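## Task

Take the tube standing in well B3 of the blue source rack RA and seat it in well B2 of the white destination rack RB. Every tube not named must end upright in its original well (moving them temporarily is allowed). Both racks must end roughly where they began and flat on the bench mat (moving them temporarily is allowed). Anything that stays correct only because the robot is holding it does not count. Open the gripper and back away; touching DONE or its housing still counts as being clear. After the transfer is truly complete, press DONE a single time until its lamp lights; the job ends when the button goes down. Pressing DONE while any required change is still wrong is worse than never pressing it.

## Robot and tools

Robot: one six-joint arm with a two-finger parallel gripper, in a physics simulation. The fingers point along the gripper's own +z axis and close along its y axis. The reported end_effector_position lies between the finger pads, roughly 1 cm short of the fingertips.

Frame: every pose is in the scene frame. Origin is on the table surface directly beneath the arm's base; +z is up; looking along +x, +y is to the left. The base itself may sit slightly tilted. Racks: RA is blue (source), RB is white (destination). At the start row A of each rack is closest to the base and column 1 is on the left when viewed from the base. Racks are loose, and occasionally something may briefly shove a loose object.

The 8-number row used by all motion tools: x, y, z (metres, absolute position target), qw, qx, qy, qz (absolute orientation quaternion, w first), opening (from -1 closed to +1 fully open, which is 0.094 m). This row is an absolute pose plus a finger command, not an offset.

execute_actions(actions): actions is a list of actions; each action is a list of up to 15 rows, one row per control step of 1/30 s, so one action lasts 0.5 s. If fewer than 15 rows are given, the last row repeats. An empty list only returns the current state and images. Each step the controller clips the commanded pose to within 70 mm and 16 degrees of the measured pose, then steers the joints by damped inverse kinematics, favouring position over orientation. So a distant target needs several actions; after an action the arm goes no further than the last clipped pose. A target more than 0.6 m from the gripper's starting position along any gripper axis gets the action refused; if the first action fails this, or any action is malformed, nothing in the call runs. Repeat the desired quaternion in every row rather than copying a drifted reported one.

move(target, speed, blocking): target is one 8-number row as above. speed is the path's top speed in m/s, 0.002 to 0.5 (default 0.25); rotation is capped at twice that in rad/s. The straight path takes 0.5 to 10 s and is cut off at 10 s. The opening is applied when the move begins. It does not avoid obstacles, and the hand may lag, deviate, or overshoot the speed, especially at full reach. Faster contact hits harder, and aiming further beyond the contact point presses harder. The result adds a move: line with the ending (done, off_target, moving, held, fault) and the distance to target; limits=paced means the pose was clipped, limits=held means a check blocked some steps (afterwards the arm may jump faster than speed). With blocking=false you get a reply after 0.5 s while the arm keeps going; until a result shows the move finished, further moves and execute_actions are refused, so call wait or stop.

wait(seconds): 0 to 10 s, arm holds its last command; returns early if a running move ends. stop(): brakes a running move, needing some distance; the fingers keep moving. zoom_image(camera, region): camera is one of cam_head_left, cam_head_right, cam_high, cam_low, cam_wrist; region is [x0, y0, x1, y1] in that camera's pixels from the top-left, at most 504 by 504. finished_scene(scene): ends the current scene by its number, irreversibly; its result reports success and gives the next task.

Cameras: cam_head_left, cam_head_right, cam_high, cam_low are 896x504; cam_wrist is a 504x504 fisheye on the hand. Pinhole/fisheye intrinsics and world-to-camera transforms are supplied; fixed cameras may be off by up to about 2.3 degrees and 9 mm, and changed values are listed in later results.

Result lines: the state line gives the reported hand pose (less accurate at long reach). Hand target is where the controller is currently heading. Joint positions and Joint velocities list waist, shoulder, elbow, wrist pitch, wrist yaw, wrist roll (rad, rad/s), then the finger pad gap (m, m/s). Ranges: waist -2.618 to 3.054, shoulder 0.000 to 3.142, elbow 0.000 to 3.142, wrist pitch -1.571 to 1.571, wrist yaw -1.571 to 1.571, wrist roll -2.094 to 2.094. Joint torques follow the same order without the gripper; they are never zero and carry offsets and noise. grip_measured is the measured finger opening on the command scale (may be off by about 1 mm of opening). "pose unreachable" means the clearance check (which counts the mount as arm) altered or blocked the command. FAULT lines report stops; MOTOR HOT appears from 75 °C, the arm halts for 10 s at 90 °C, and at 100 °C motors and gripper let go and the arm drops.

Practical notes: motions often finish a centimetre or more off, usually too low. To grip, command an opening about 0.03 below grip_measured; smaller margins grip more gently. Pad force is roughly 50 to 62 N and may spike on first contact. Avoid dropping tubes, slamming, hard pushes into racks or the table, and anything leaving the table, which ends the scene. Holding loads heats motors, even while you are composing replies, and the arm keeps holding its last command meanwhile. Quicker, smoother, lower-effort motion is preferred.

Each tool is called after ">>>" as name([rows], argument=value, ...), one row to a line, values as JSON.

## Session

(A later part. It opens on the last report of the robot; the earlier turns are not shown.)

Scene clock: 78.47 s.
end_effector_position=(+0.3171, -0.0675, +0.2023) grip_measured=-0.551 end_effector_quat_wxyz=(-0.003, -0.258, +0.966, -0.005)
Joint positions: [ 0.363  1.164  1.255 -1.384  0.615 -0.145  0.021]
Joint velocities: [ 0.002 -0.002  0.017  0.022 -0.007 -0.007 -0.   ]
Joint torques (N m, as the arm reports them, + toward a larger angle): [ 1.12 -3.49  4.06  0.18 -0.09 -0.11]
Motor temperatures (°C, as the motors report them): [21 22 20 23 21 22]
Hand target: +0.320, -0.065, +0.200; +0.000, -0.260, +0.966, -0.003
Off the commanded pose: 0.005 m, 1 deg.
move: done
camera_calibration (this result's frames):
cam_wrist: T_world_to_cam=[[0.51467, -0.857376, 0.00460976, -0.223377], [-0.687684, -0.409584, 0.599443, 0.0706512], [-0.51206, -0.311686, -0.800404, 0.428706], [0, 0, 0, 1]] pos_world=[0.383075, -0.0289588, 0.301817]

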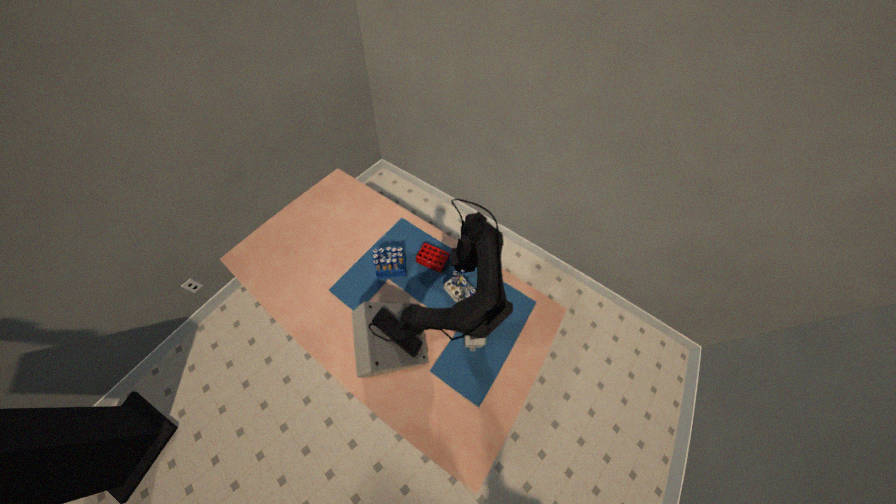

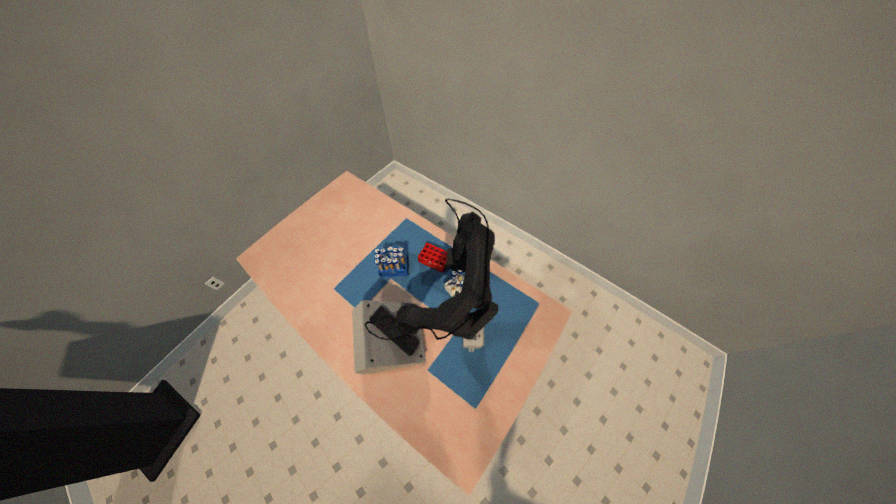

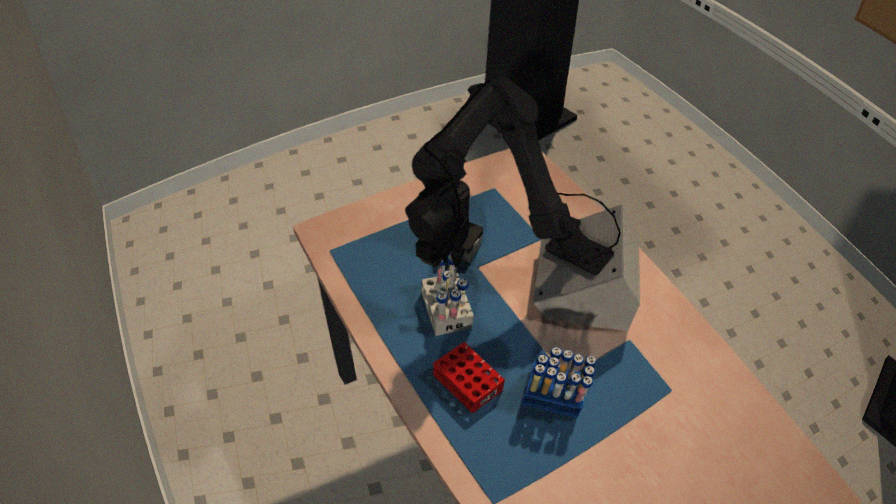

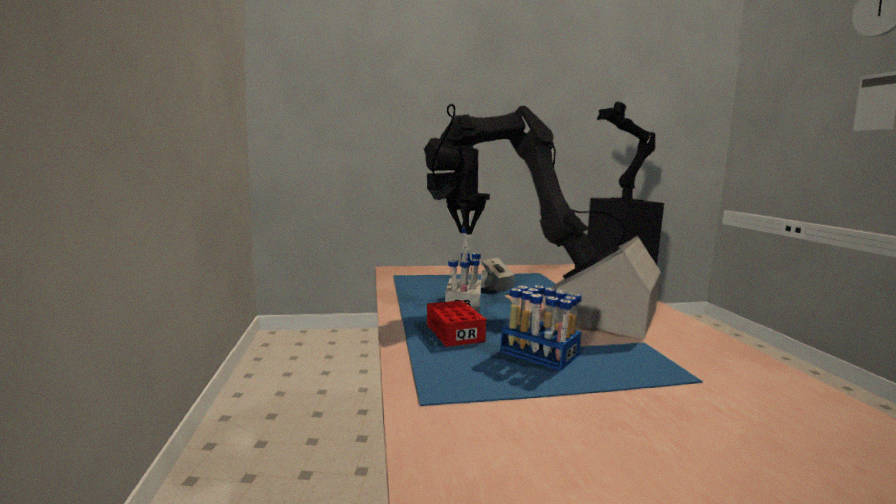

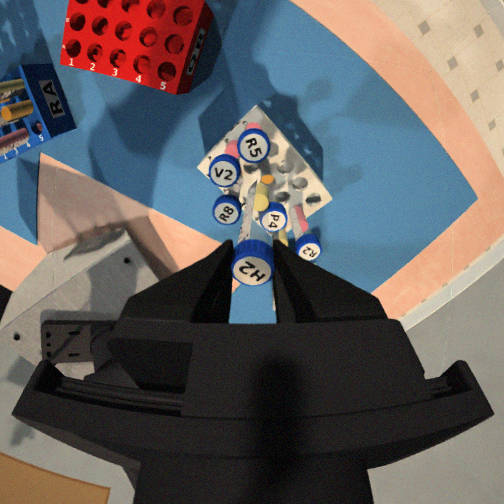

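>>> move(target=[0.318,-0.0605,0.165,0,0.259,-0.966,0,-0.59], speed=0.025)

>>> zoom_image(camera="cam_wrist", region=[150,90,370,310])

Scene clock: 85.27 s.
end_effector_position=(+0.3145, -0.0634, +0.1670) grip_measured=-0.551 end_effector_quat_wxyz=(-0.010, -0.262, +0.965, -0.006)
Joint positions: [ 0.275  1.164  1.128 -1.218  0.59  -0.245  0.021]
Joint velocities: [-0.002  0.012 -0.007 -0.022 -0.022 -0.037  0.001]
Joint torques (N m, as the arm reports them, + toward a larger angle): [ 0.81 -4.93  3.67  0.32 -0.11 -0.02]
Motor temperatures (°C, as the motors report them): [21 22 20 23 21 22]
Hand target: +0.318, -0.061, +0.165; -0.001, -0.259, +0.966, -0.002
Off the commanded pose: 0.005 m, 1 deg.
move: done
camera_calibration (this result's frames):
cam_wrist: T_world_to_cam=[[0.522224, -0.852806, 0.00196618, -0.219971], [-0.675782, -0.412413, 0.610928, 0.0858253], [-0.520192, -0.32037, -0.791683, 0.401008], [0, 0, 0, 1]] pos_world=[0.381475, -0.023726, 0.265471]

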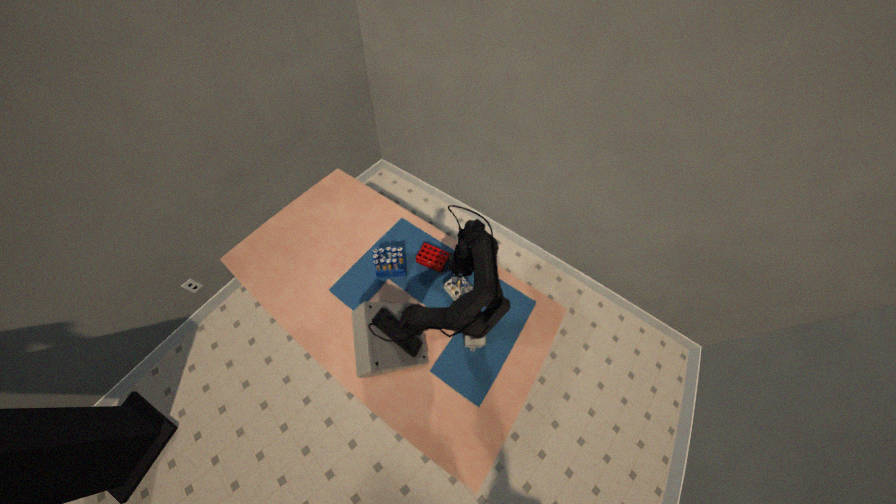

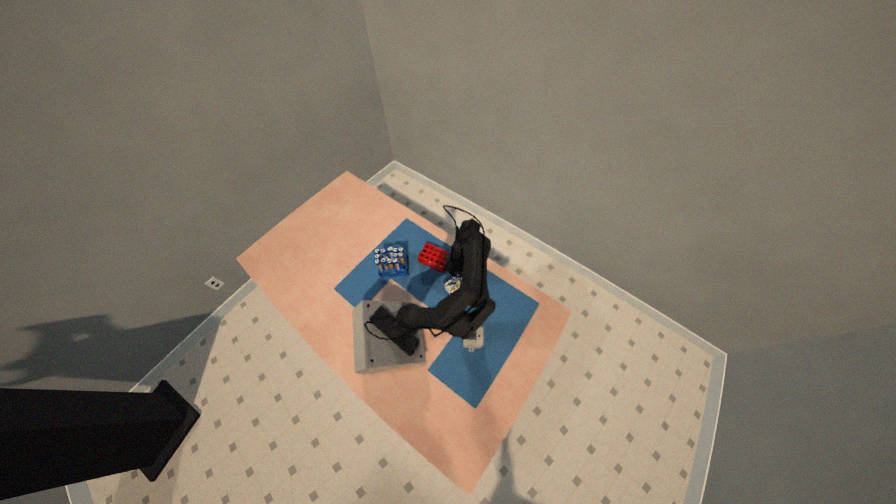

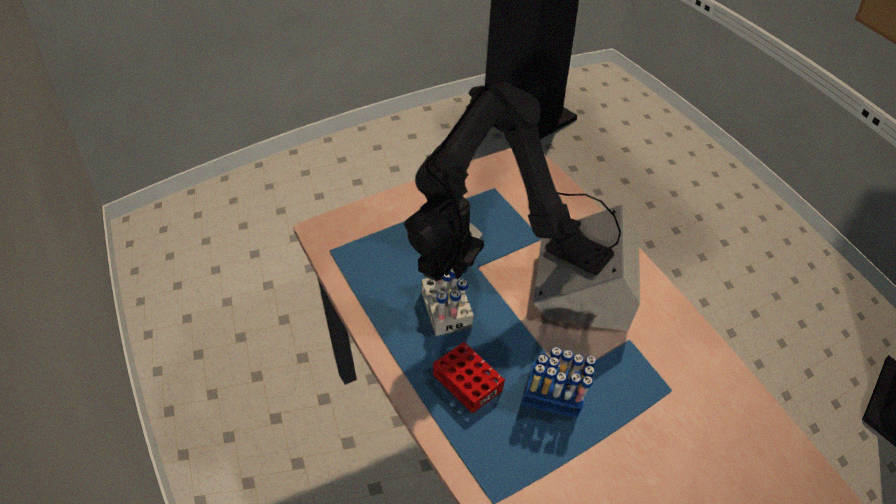

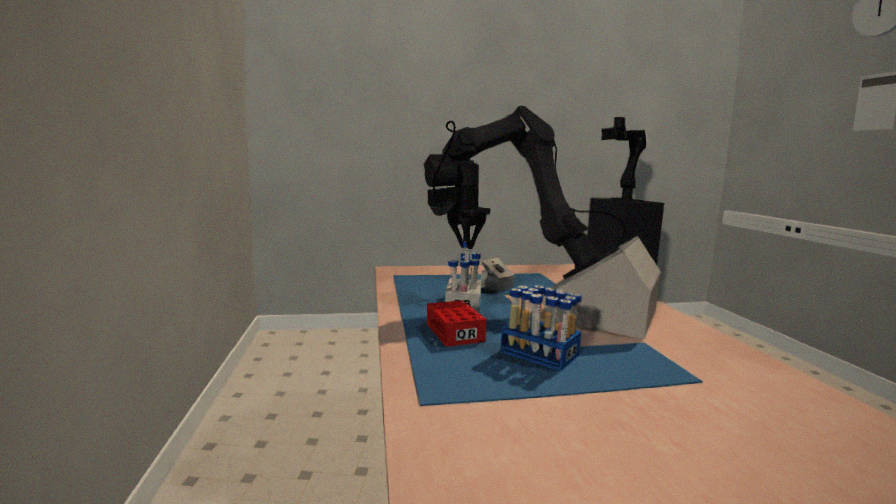

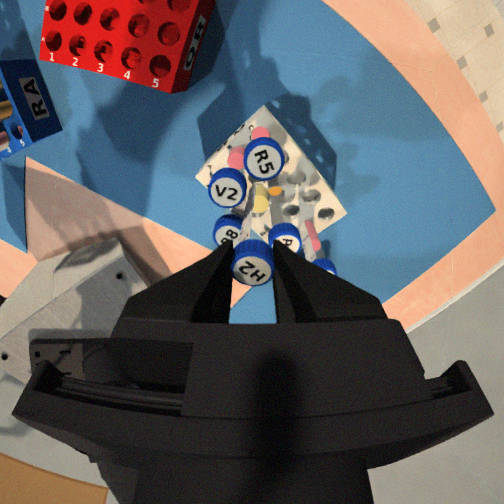

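Region (150, 90, 370, 310) of cam_wrist's 504x504 image, scaled by 2.291, with more detail than that image has.

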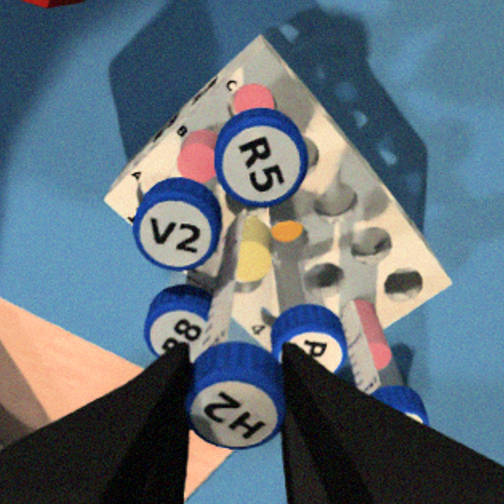

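>>> move(target=[0.319,-0.060,0.135,0,0.259,-0.966,0,-0.59], speed=0.015)

>>> zoom_image(camera="cam_wrist", region=[150,90,370,310])

Scene clock: 93.07 s.
end_effector_position=(+0.3517, -0.0518, +0.1570) grip_measured=-0.551 end_effector_quat_wxyz=(+0.063, -0.230, +0.971, +0.016)
Joint positions: [ 0.219  1.164  1.098 -0.985  0.52  -0.33   0.021]
Joint velocities: [ 0.012 -0.012 -0.007  0.037 -0.051 -0.051 -0.   ]
Joint torques (N m, as the arm reports them, + toward a larger angle): [-0.82 -4.23  0.75 -0.27  0.3  -0.13]
Motor temperatures (°C, as the motors report them): [21 22 20 23 21 22]
Hand target: +0.320, -0.060, +0.138; -0.000, -0.260, +0.966, +0.001
Off the commanded pose: 0.040 m, 8 deg.
move: off_target
camera_calibration (this result's frames):
cam_wrist: T_world_to_cam=[[0.466155, -0.884697, -0.0031971, -0.210643], [-0.77375, -0.409443, 0.483393, 0.17652], [-0.428965, -0.222862, -0.875398, 0.402284], [0, 0, 0, 1]] pos_world=[0.40734, -0.0244261, 0.266157]

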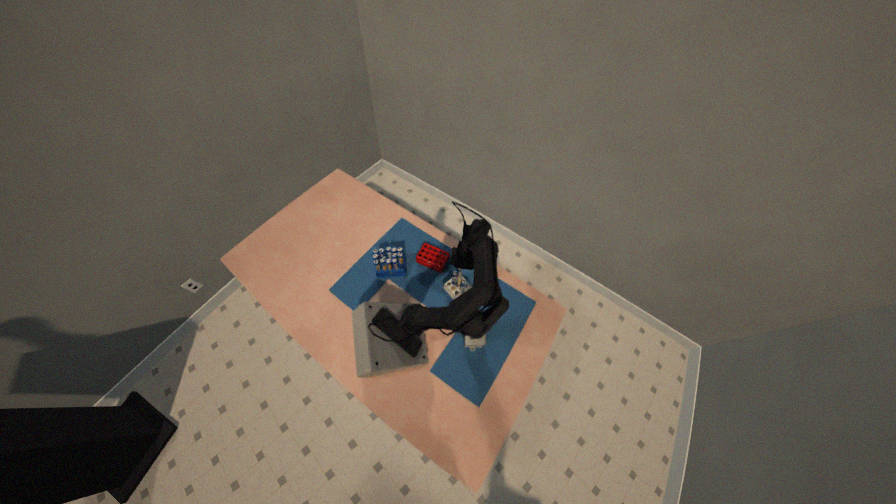

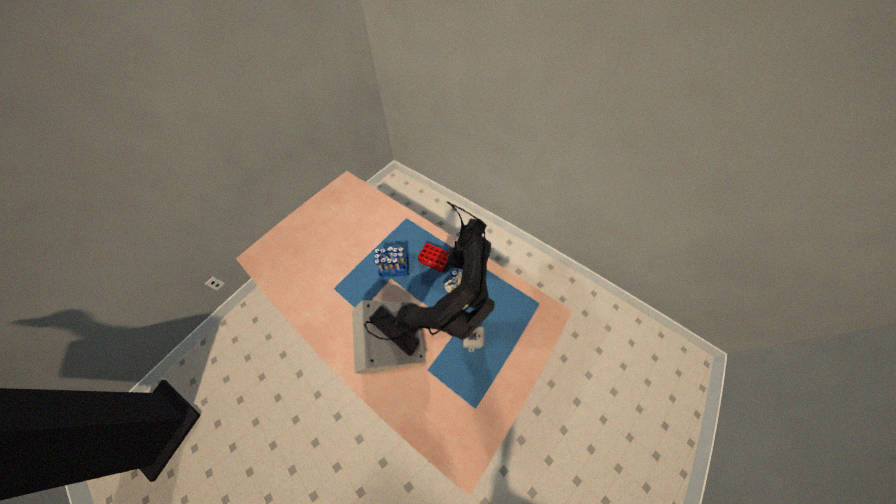

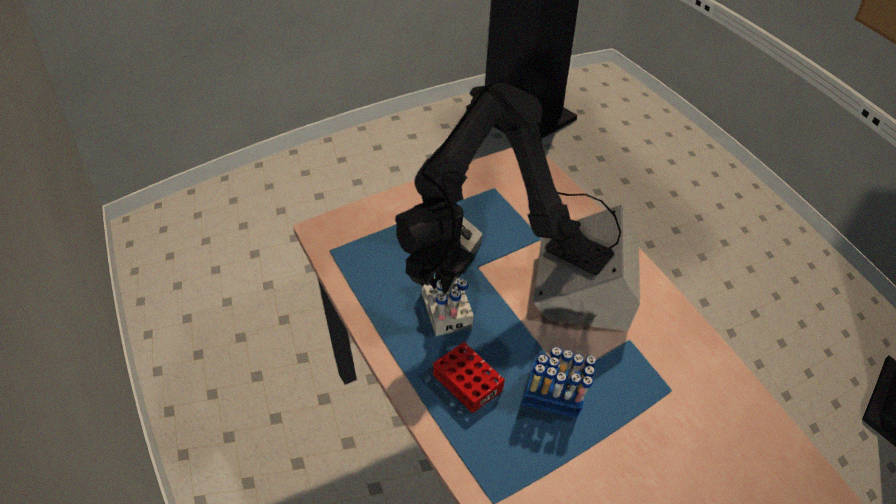

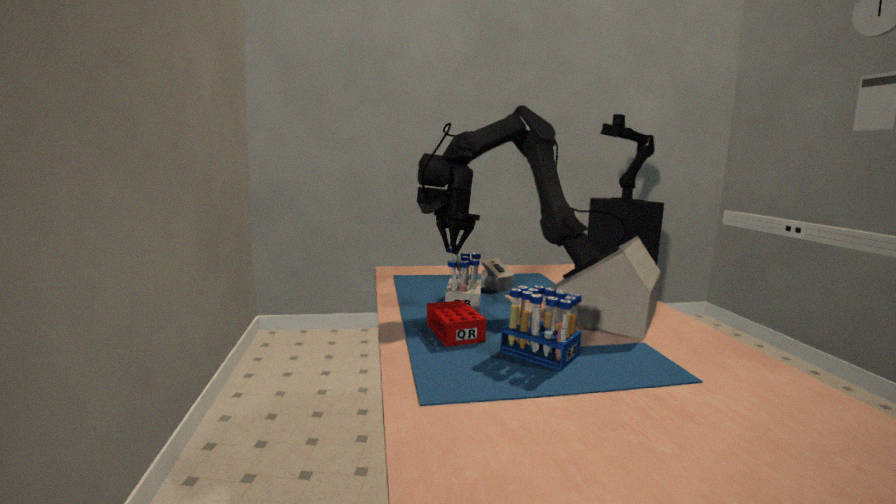

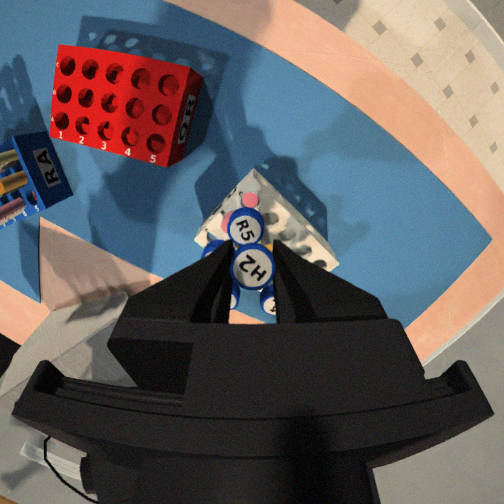

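Region (150, 90, 370, 310) of cam_wrist's 504x504 image, scaled by 2.291, with more detail than that image has.

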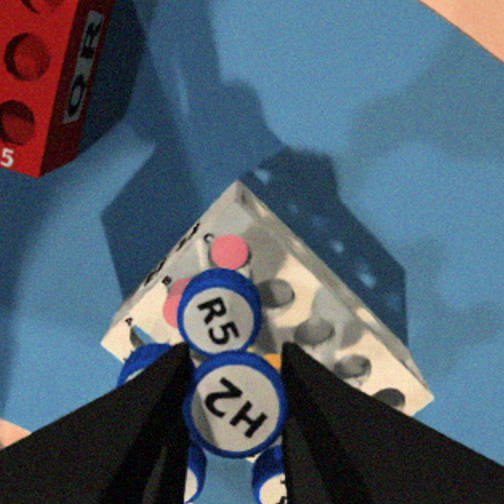

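>>> move(target=[0.316,-0.062,0.166,0,0.259,-0.966,0,-0.59], speed=0.02)

>>> zoom_image(camera="cam_wrist", region=[150,90,370,310])

>>> zoom_image(camera="cam_low", region=[400,180,540,320])

Scene clock: 101.10 s.
end_effector_position=(+0.3369, -0.0552, +0.1623) grip_measured=-0.551 end_effector_quat_wxyz=(+0.035, -0.242, +0.970, +0.001)
Joint positions: [ 0.259  1.164  1.111 -1.082  0.57  -0.281  0.021]
Joint velocities: [ 0.027  0.002  0.017 -0.022  0.051  0.022 -0.001]
Joint torques (N m, as the arm reports them, + toward a larger angle): [ 2.13 -5.97  4.41 -0.63  0.04  0.08]
Motor temperatures (°C, as the motors report them): [21 23 20 23 21 22]
Hand target: +0.317, -0.061, +0.165; +0.002, -0.260, +0.966, -0.000
Off the commanded pose: 0.022 m, 5 deg.
move: off_target
camera_calibration (this result's frames):
cam_wrist: T_world_to_cam=[[0.485986, -0.873879, 0.012385, -0.215386], [-0.740906, -0.404438, 0.536179, 0.141749], [-0.463546, -0.269752, -0.844014, 0.403745], [0, 0, 0, 1]] pos_world=[0.396852, -0.0219817, 0.267431]

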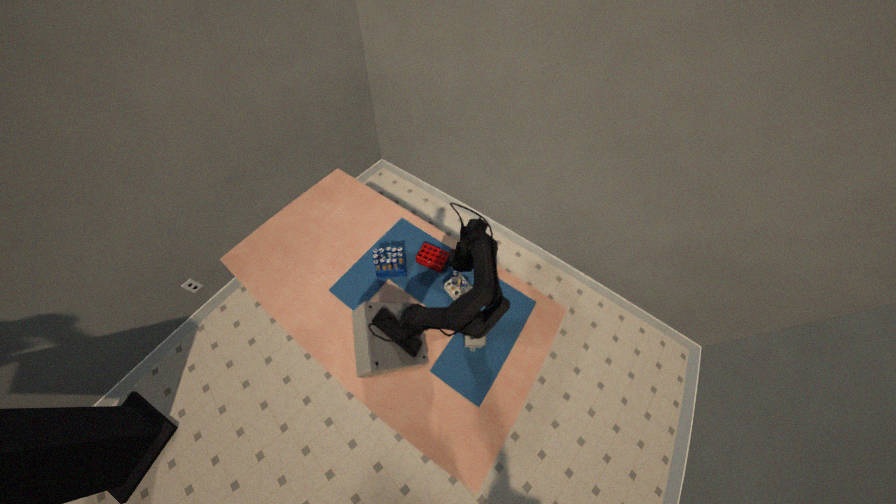

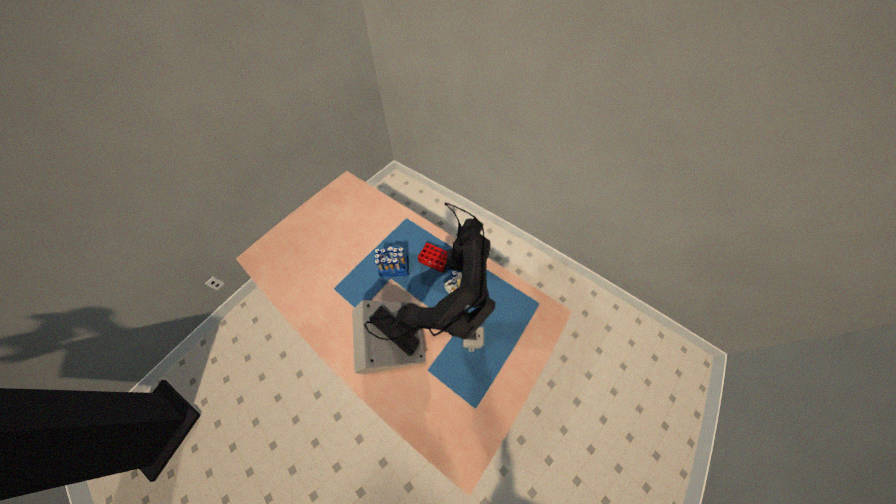

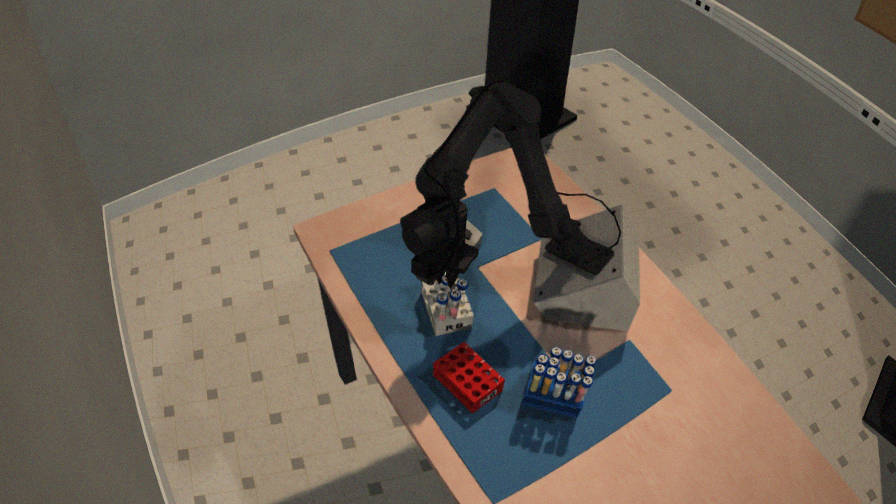

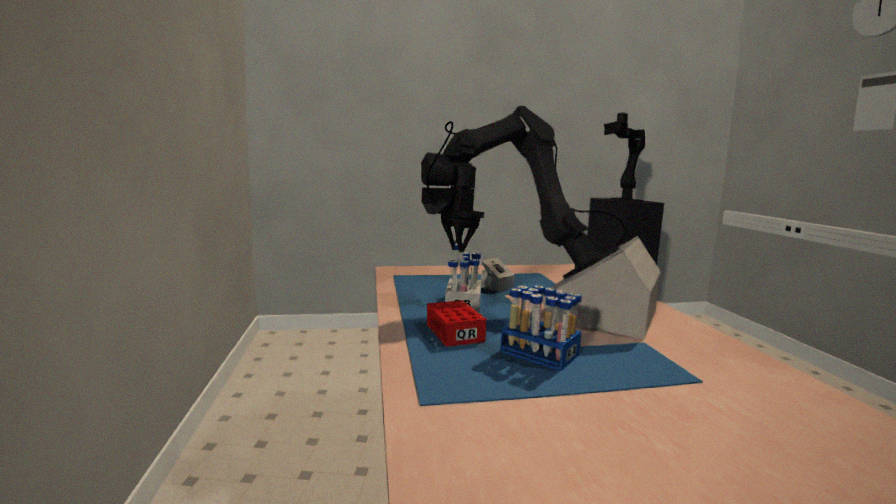

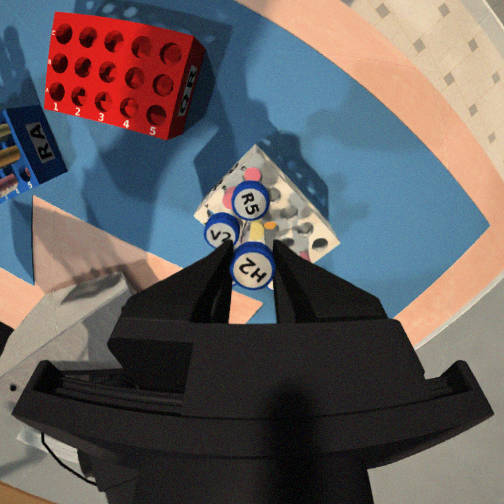

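Region (150, 90, 370, 310) of cam_wrist's 504x504 image, scaled by 2.291, with more detail than that image has.

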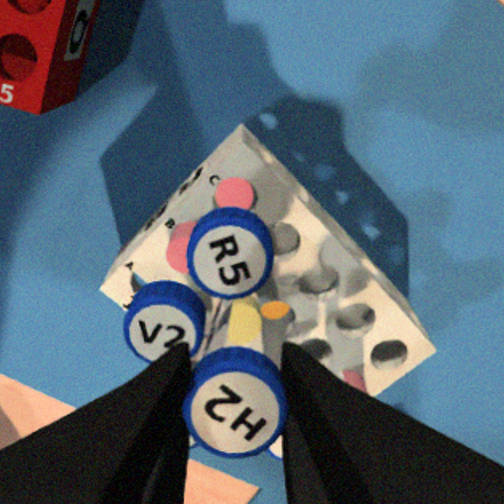

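Region (400, 180, 540, 320) of cam_low's 896x504 image, scaled by 3.600, with more detail than that image has.

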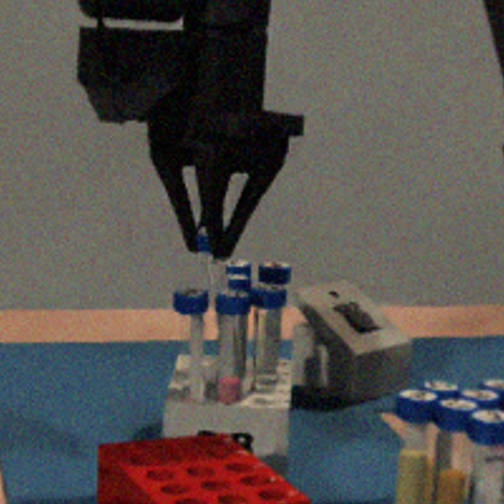

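>>> move(target=[0.304,-0.069,0.169,0,0.259,-0.966,0,-0.565], speed=0.02)

>>> move(target=[0.316,-0.062,0.18,0,0.259,-0.966,0,-0.59], speed=0.02)

>>> zoom_image(camera="cam_wrist", region=[150,90,370,310])

Scene clock: 107.43 s.
end_effector_position=(+0.3082, -0.0654, +0.1643) grip_measured=-0.548 end_effector_quat_wxyz=(-0.006, -0.267, +0.964, -0.002)
Joint positions: [ 0.259  1.129  1.091 -1.196  0.578 -0.279  0.021]
Joint velocities: [-0.007  0.012  0.002  0.007  0.007 -0.022  0.   ]
Joint torques (N m, as the arm reports them, + toward a larger angle): [ 1.64 -7.57  3.55 -0.03 -0.05  0.11]
Motor temperatures (°C, as the motors report them): [21 23 20 23 21 22]
Hand target: +0.304, -0.068, +0.168; +0.000, -0.259, +0.966, -0.000
Off the commanded pose: 0.007 m, 1 deg.
move: done
camera_calibration (this result's frames):
cam_wrist: T_world_to_cam=[[0.531012, -0.847358, -0.00326737, -0.219916], [-0.674576, -0.425062, 0.603547, 0.0825044], [-0.512809, -0.318286, -0.797321, 0.393695], [0, 0, 0, 1]] pos_world=[0.374324, -0.0259705, 0.263387]

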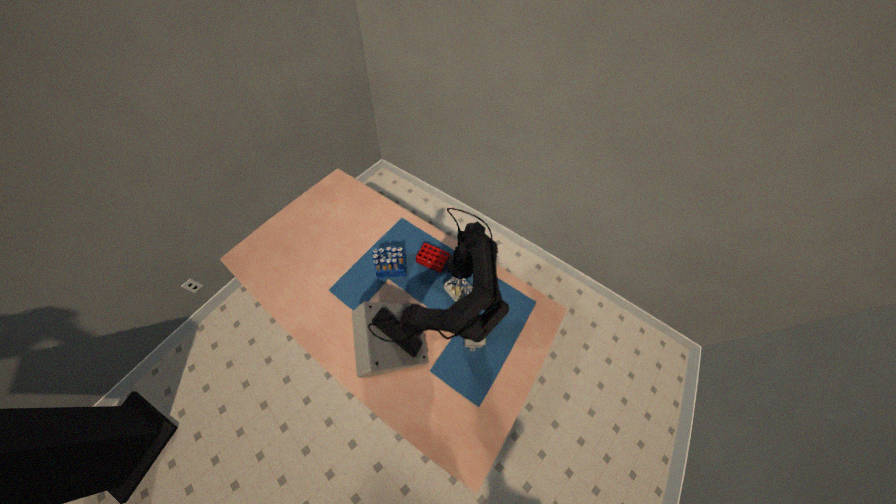

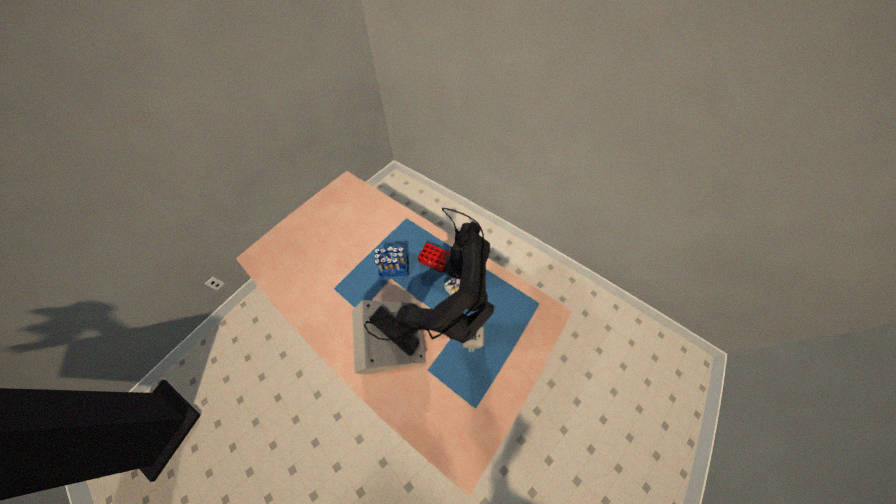

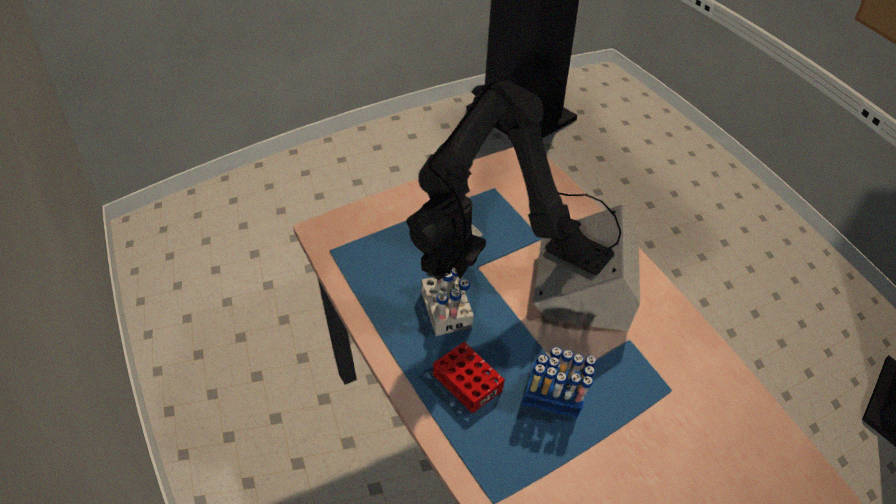

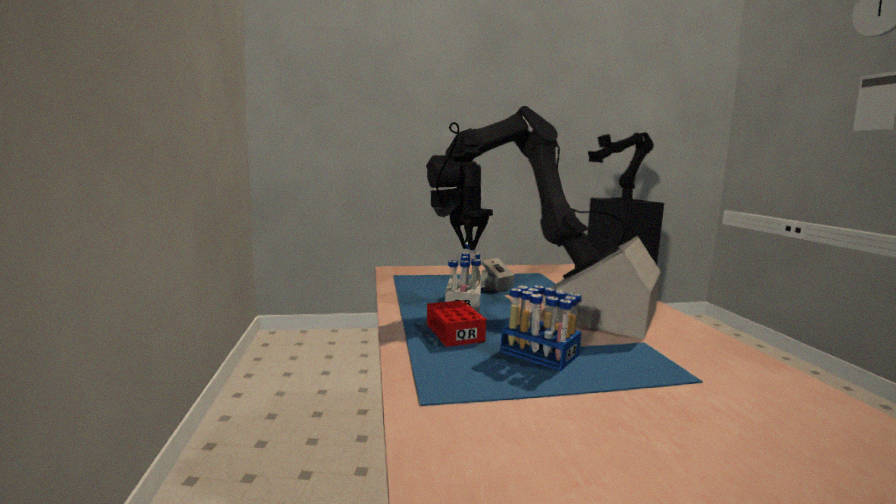

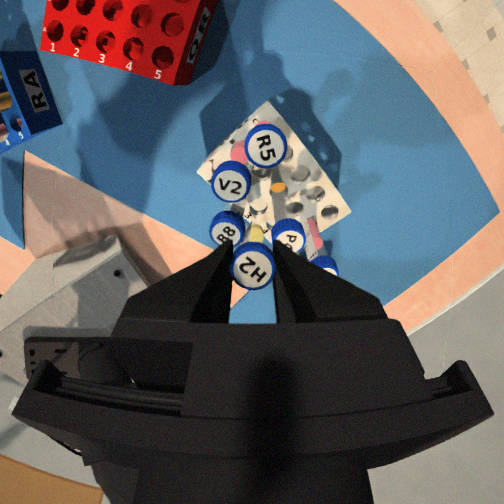

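Scene clock: 108.57 s.
end_effector_position=(+0.3095, -0.0656, +0.1754) grip_measured=-0.548 end_effector_quat_wxyz=(-0.004, -0.258, +0.966, -0.001)
Joint positions: [ 0.289  1.13   1.131 -1.249  0.585 -0.228  0.021]
Joint velocities: [-0.017  0.042 -0.007 -0.051  0.022  0.051  0.   ]
Joint torques (N m, as the arm reports them, + toward a larger angle): [ 3.   -2.86  6.41 -0.02 -0.02  0.06]
Motor temperatures (°C, as the motors report them): [21 23 20 23 21 22]
Hand target: +0.316, -0.062, +0.180; +0.000, -0.259, +0.966, +0.001
Off the commanded pose: 0.009 m, 1 deg.
move: done
camera_calibration (this result's frames):
cam_wrist: T_world_to_cam=[[0.514536, -0.857459, -0.00415304, -0.216139], [-0.684451, -0.413627, 0.600367, 0.0809312], [-0.516508, -0.306068, -0.799714, 0.405494], [0, 0, 0, 1]] pos_world=[0.376045, -0.027746, 0.274793]

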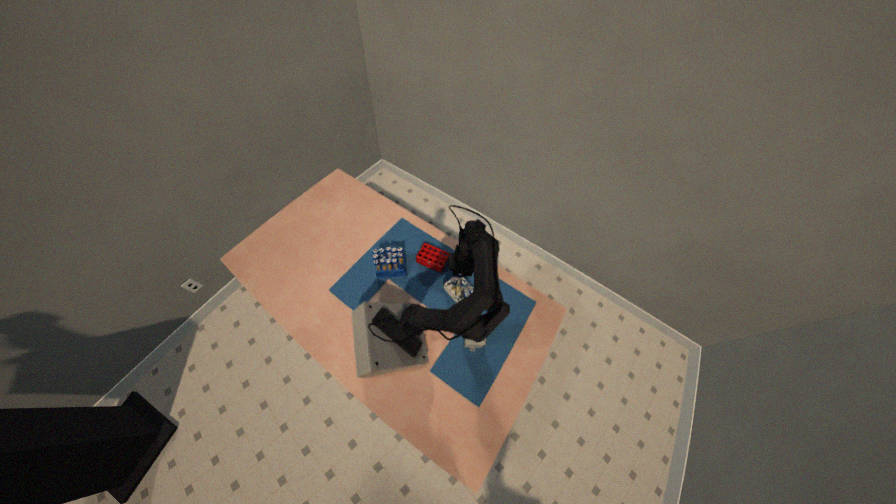

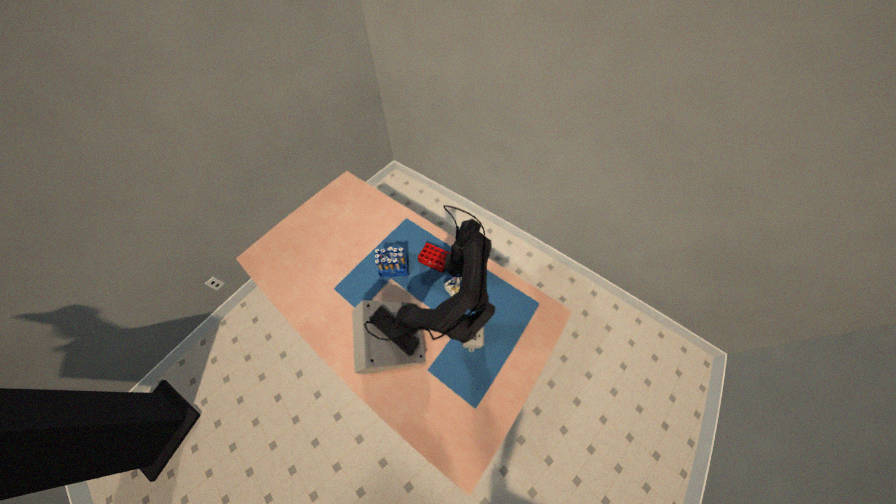

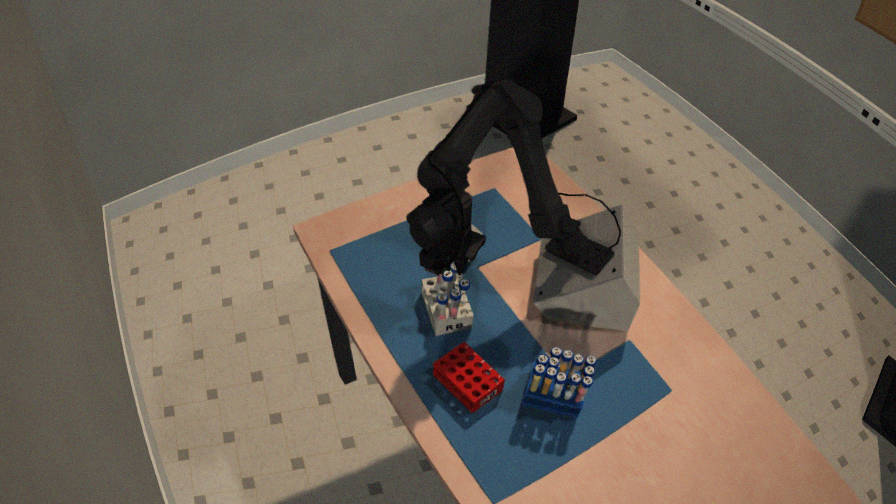

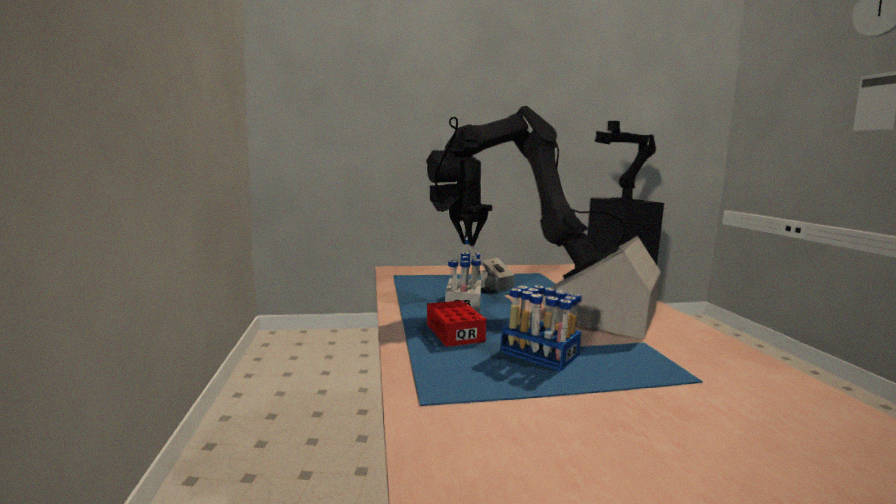

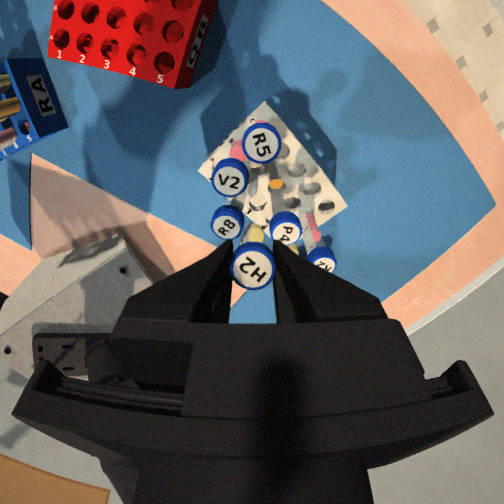

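Region (150, 90, 370, 310) of cam_wrist's 504x504 image, scaled by 2.291, with more detail than that image has.

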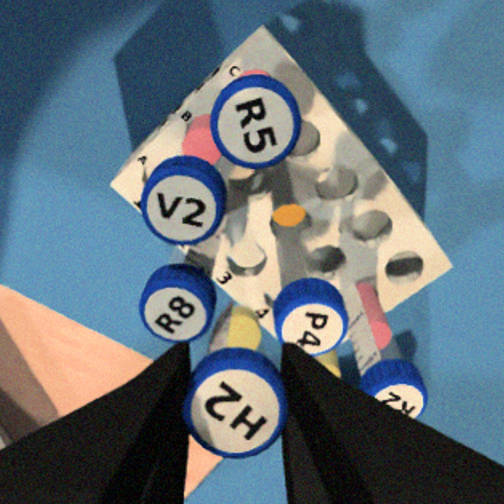

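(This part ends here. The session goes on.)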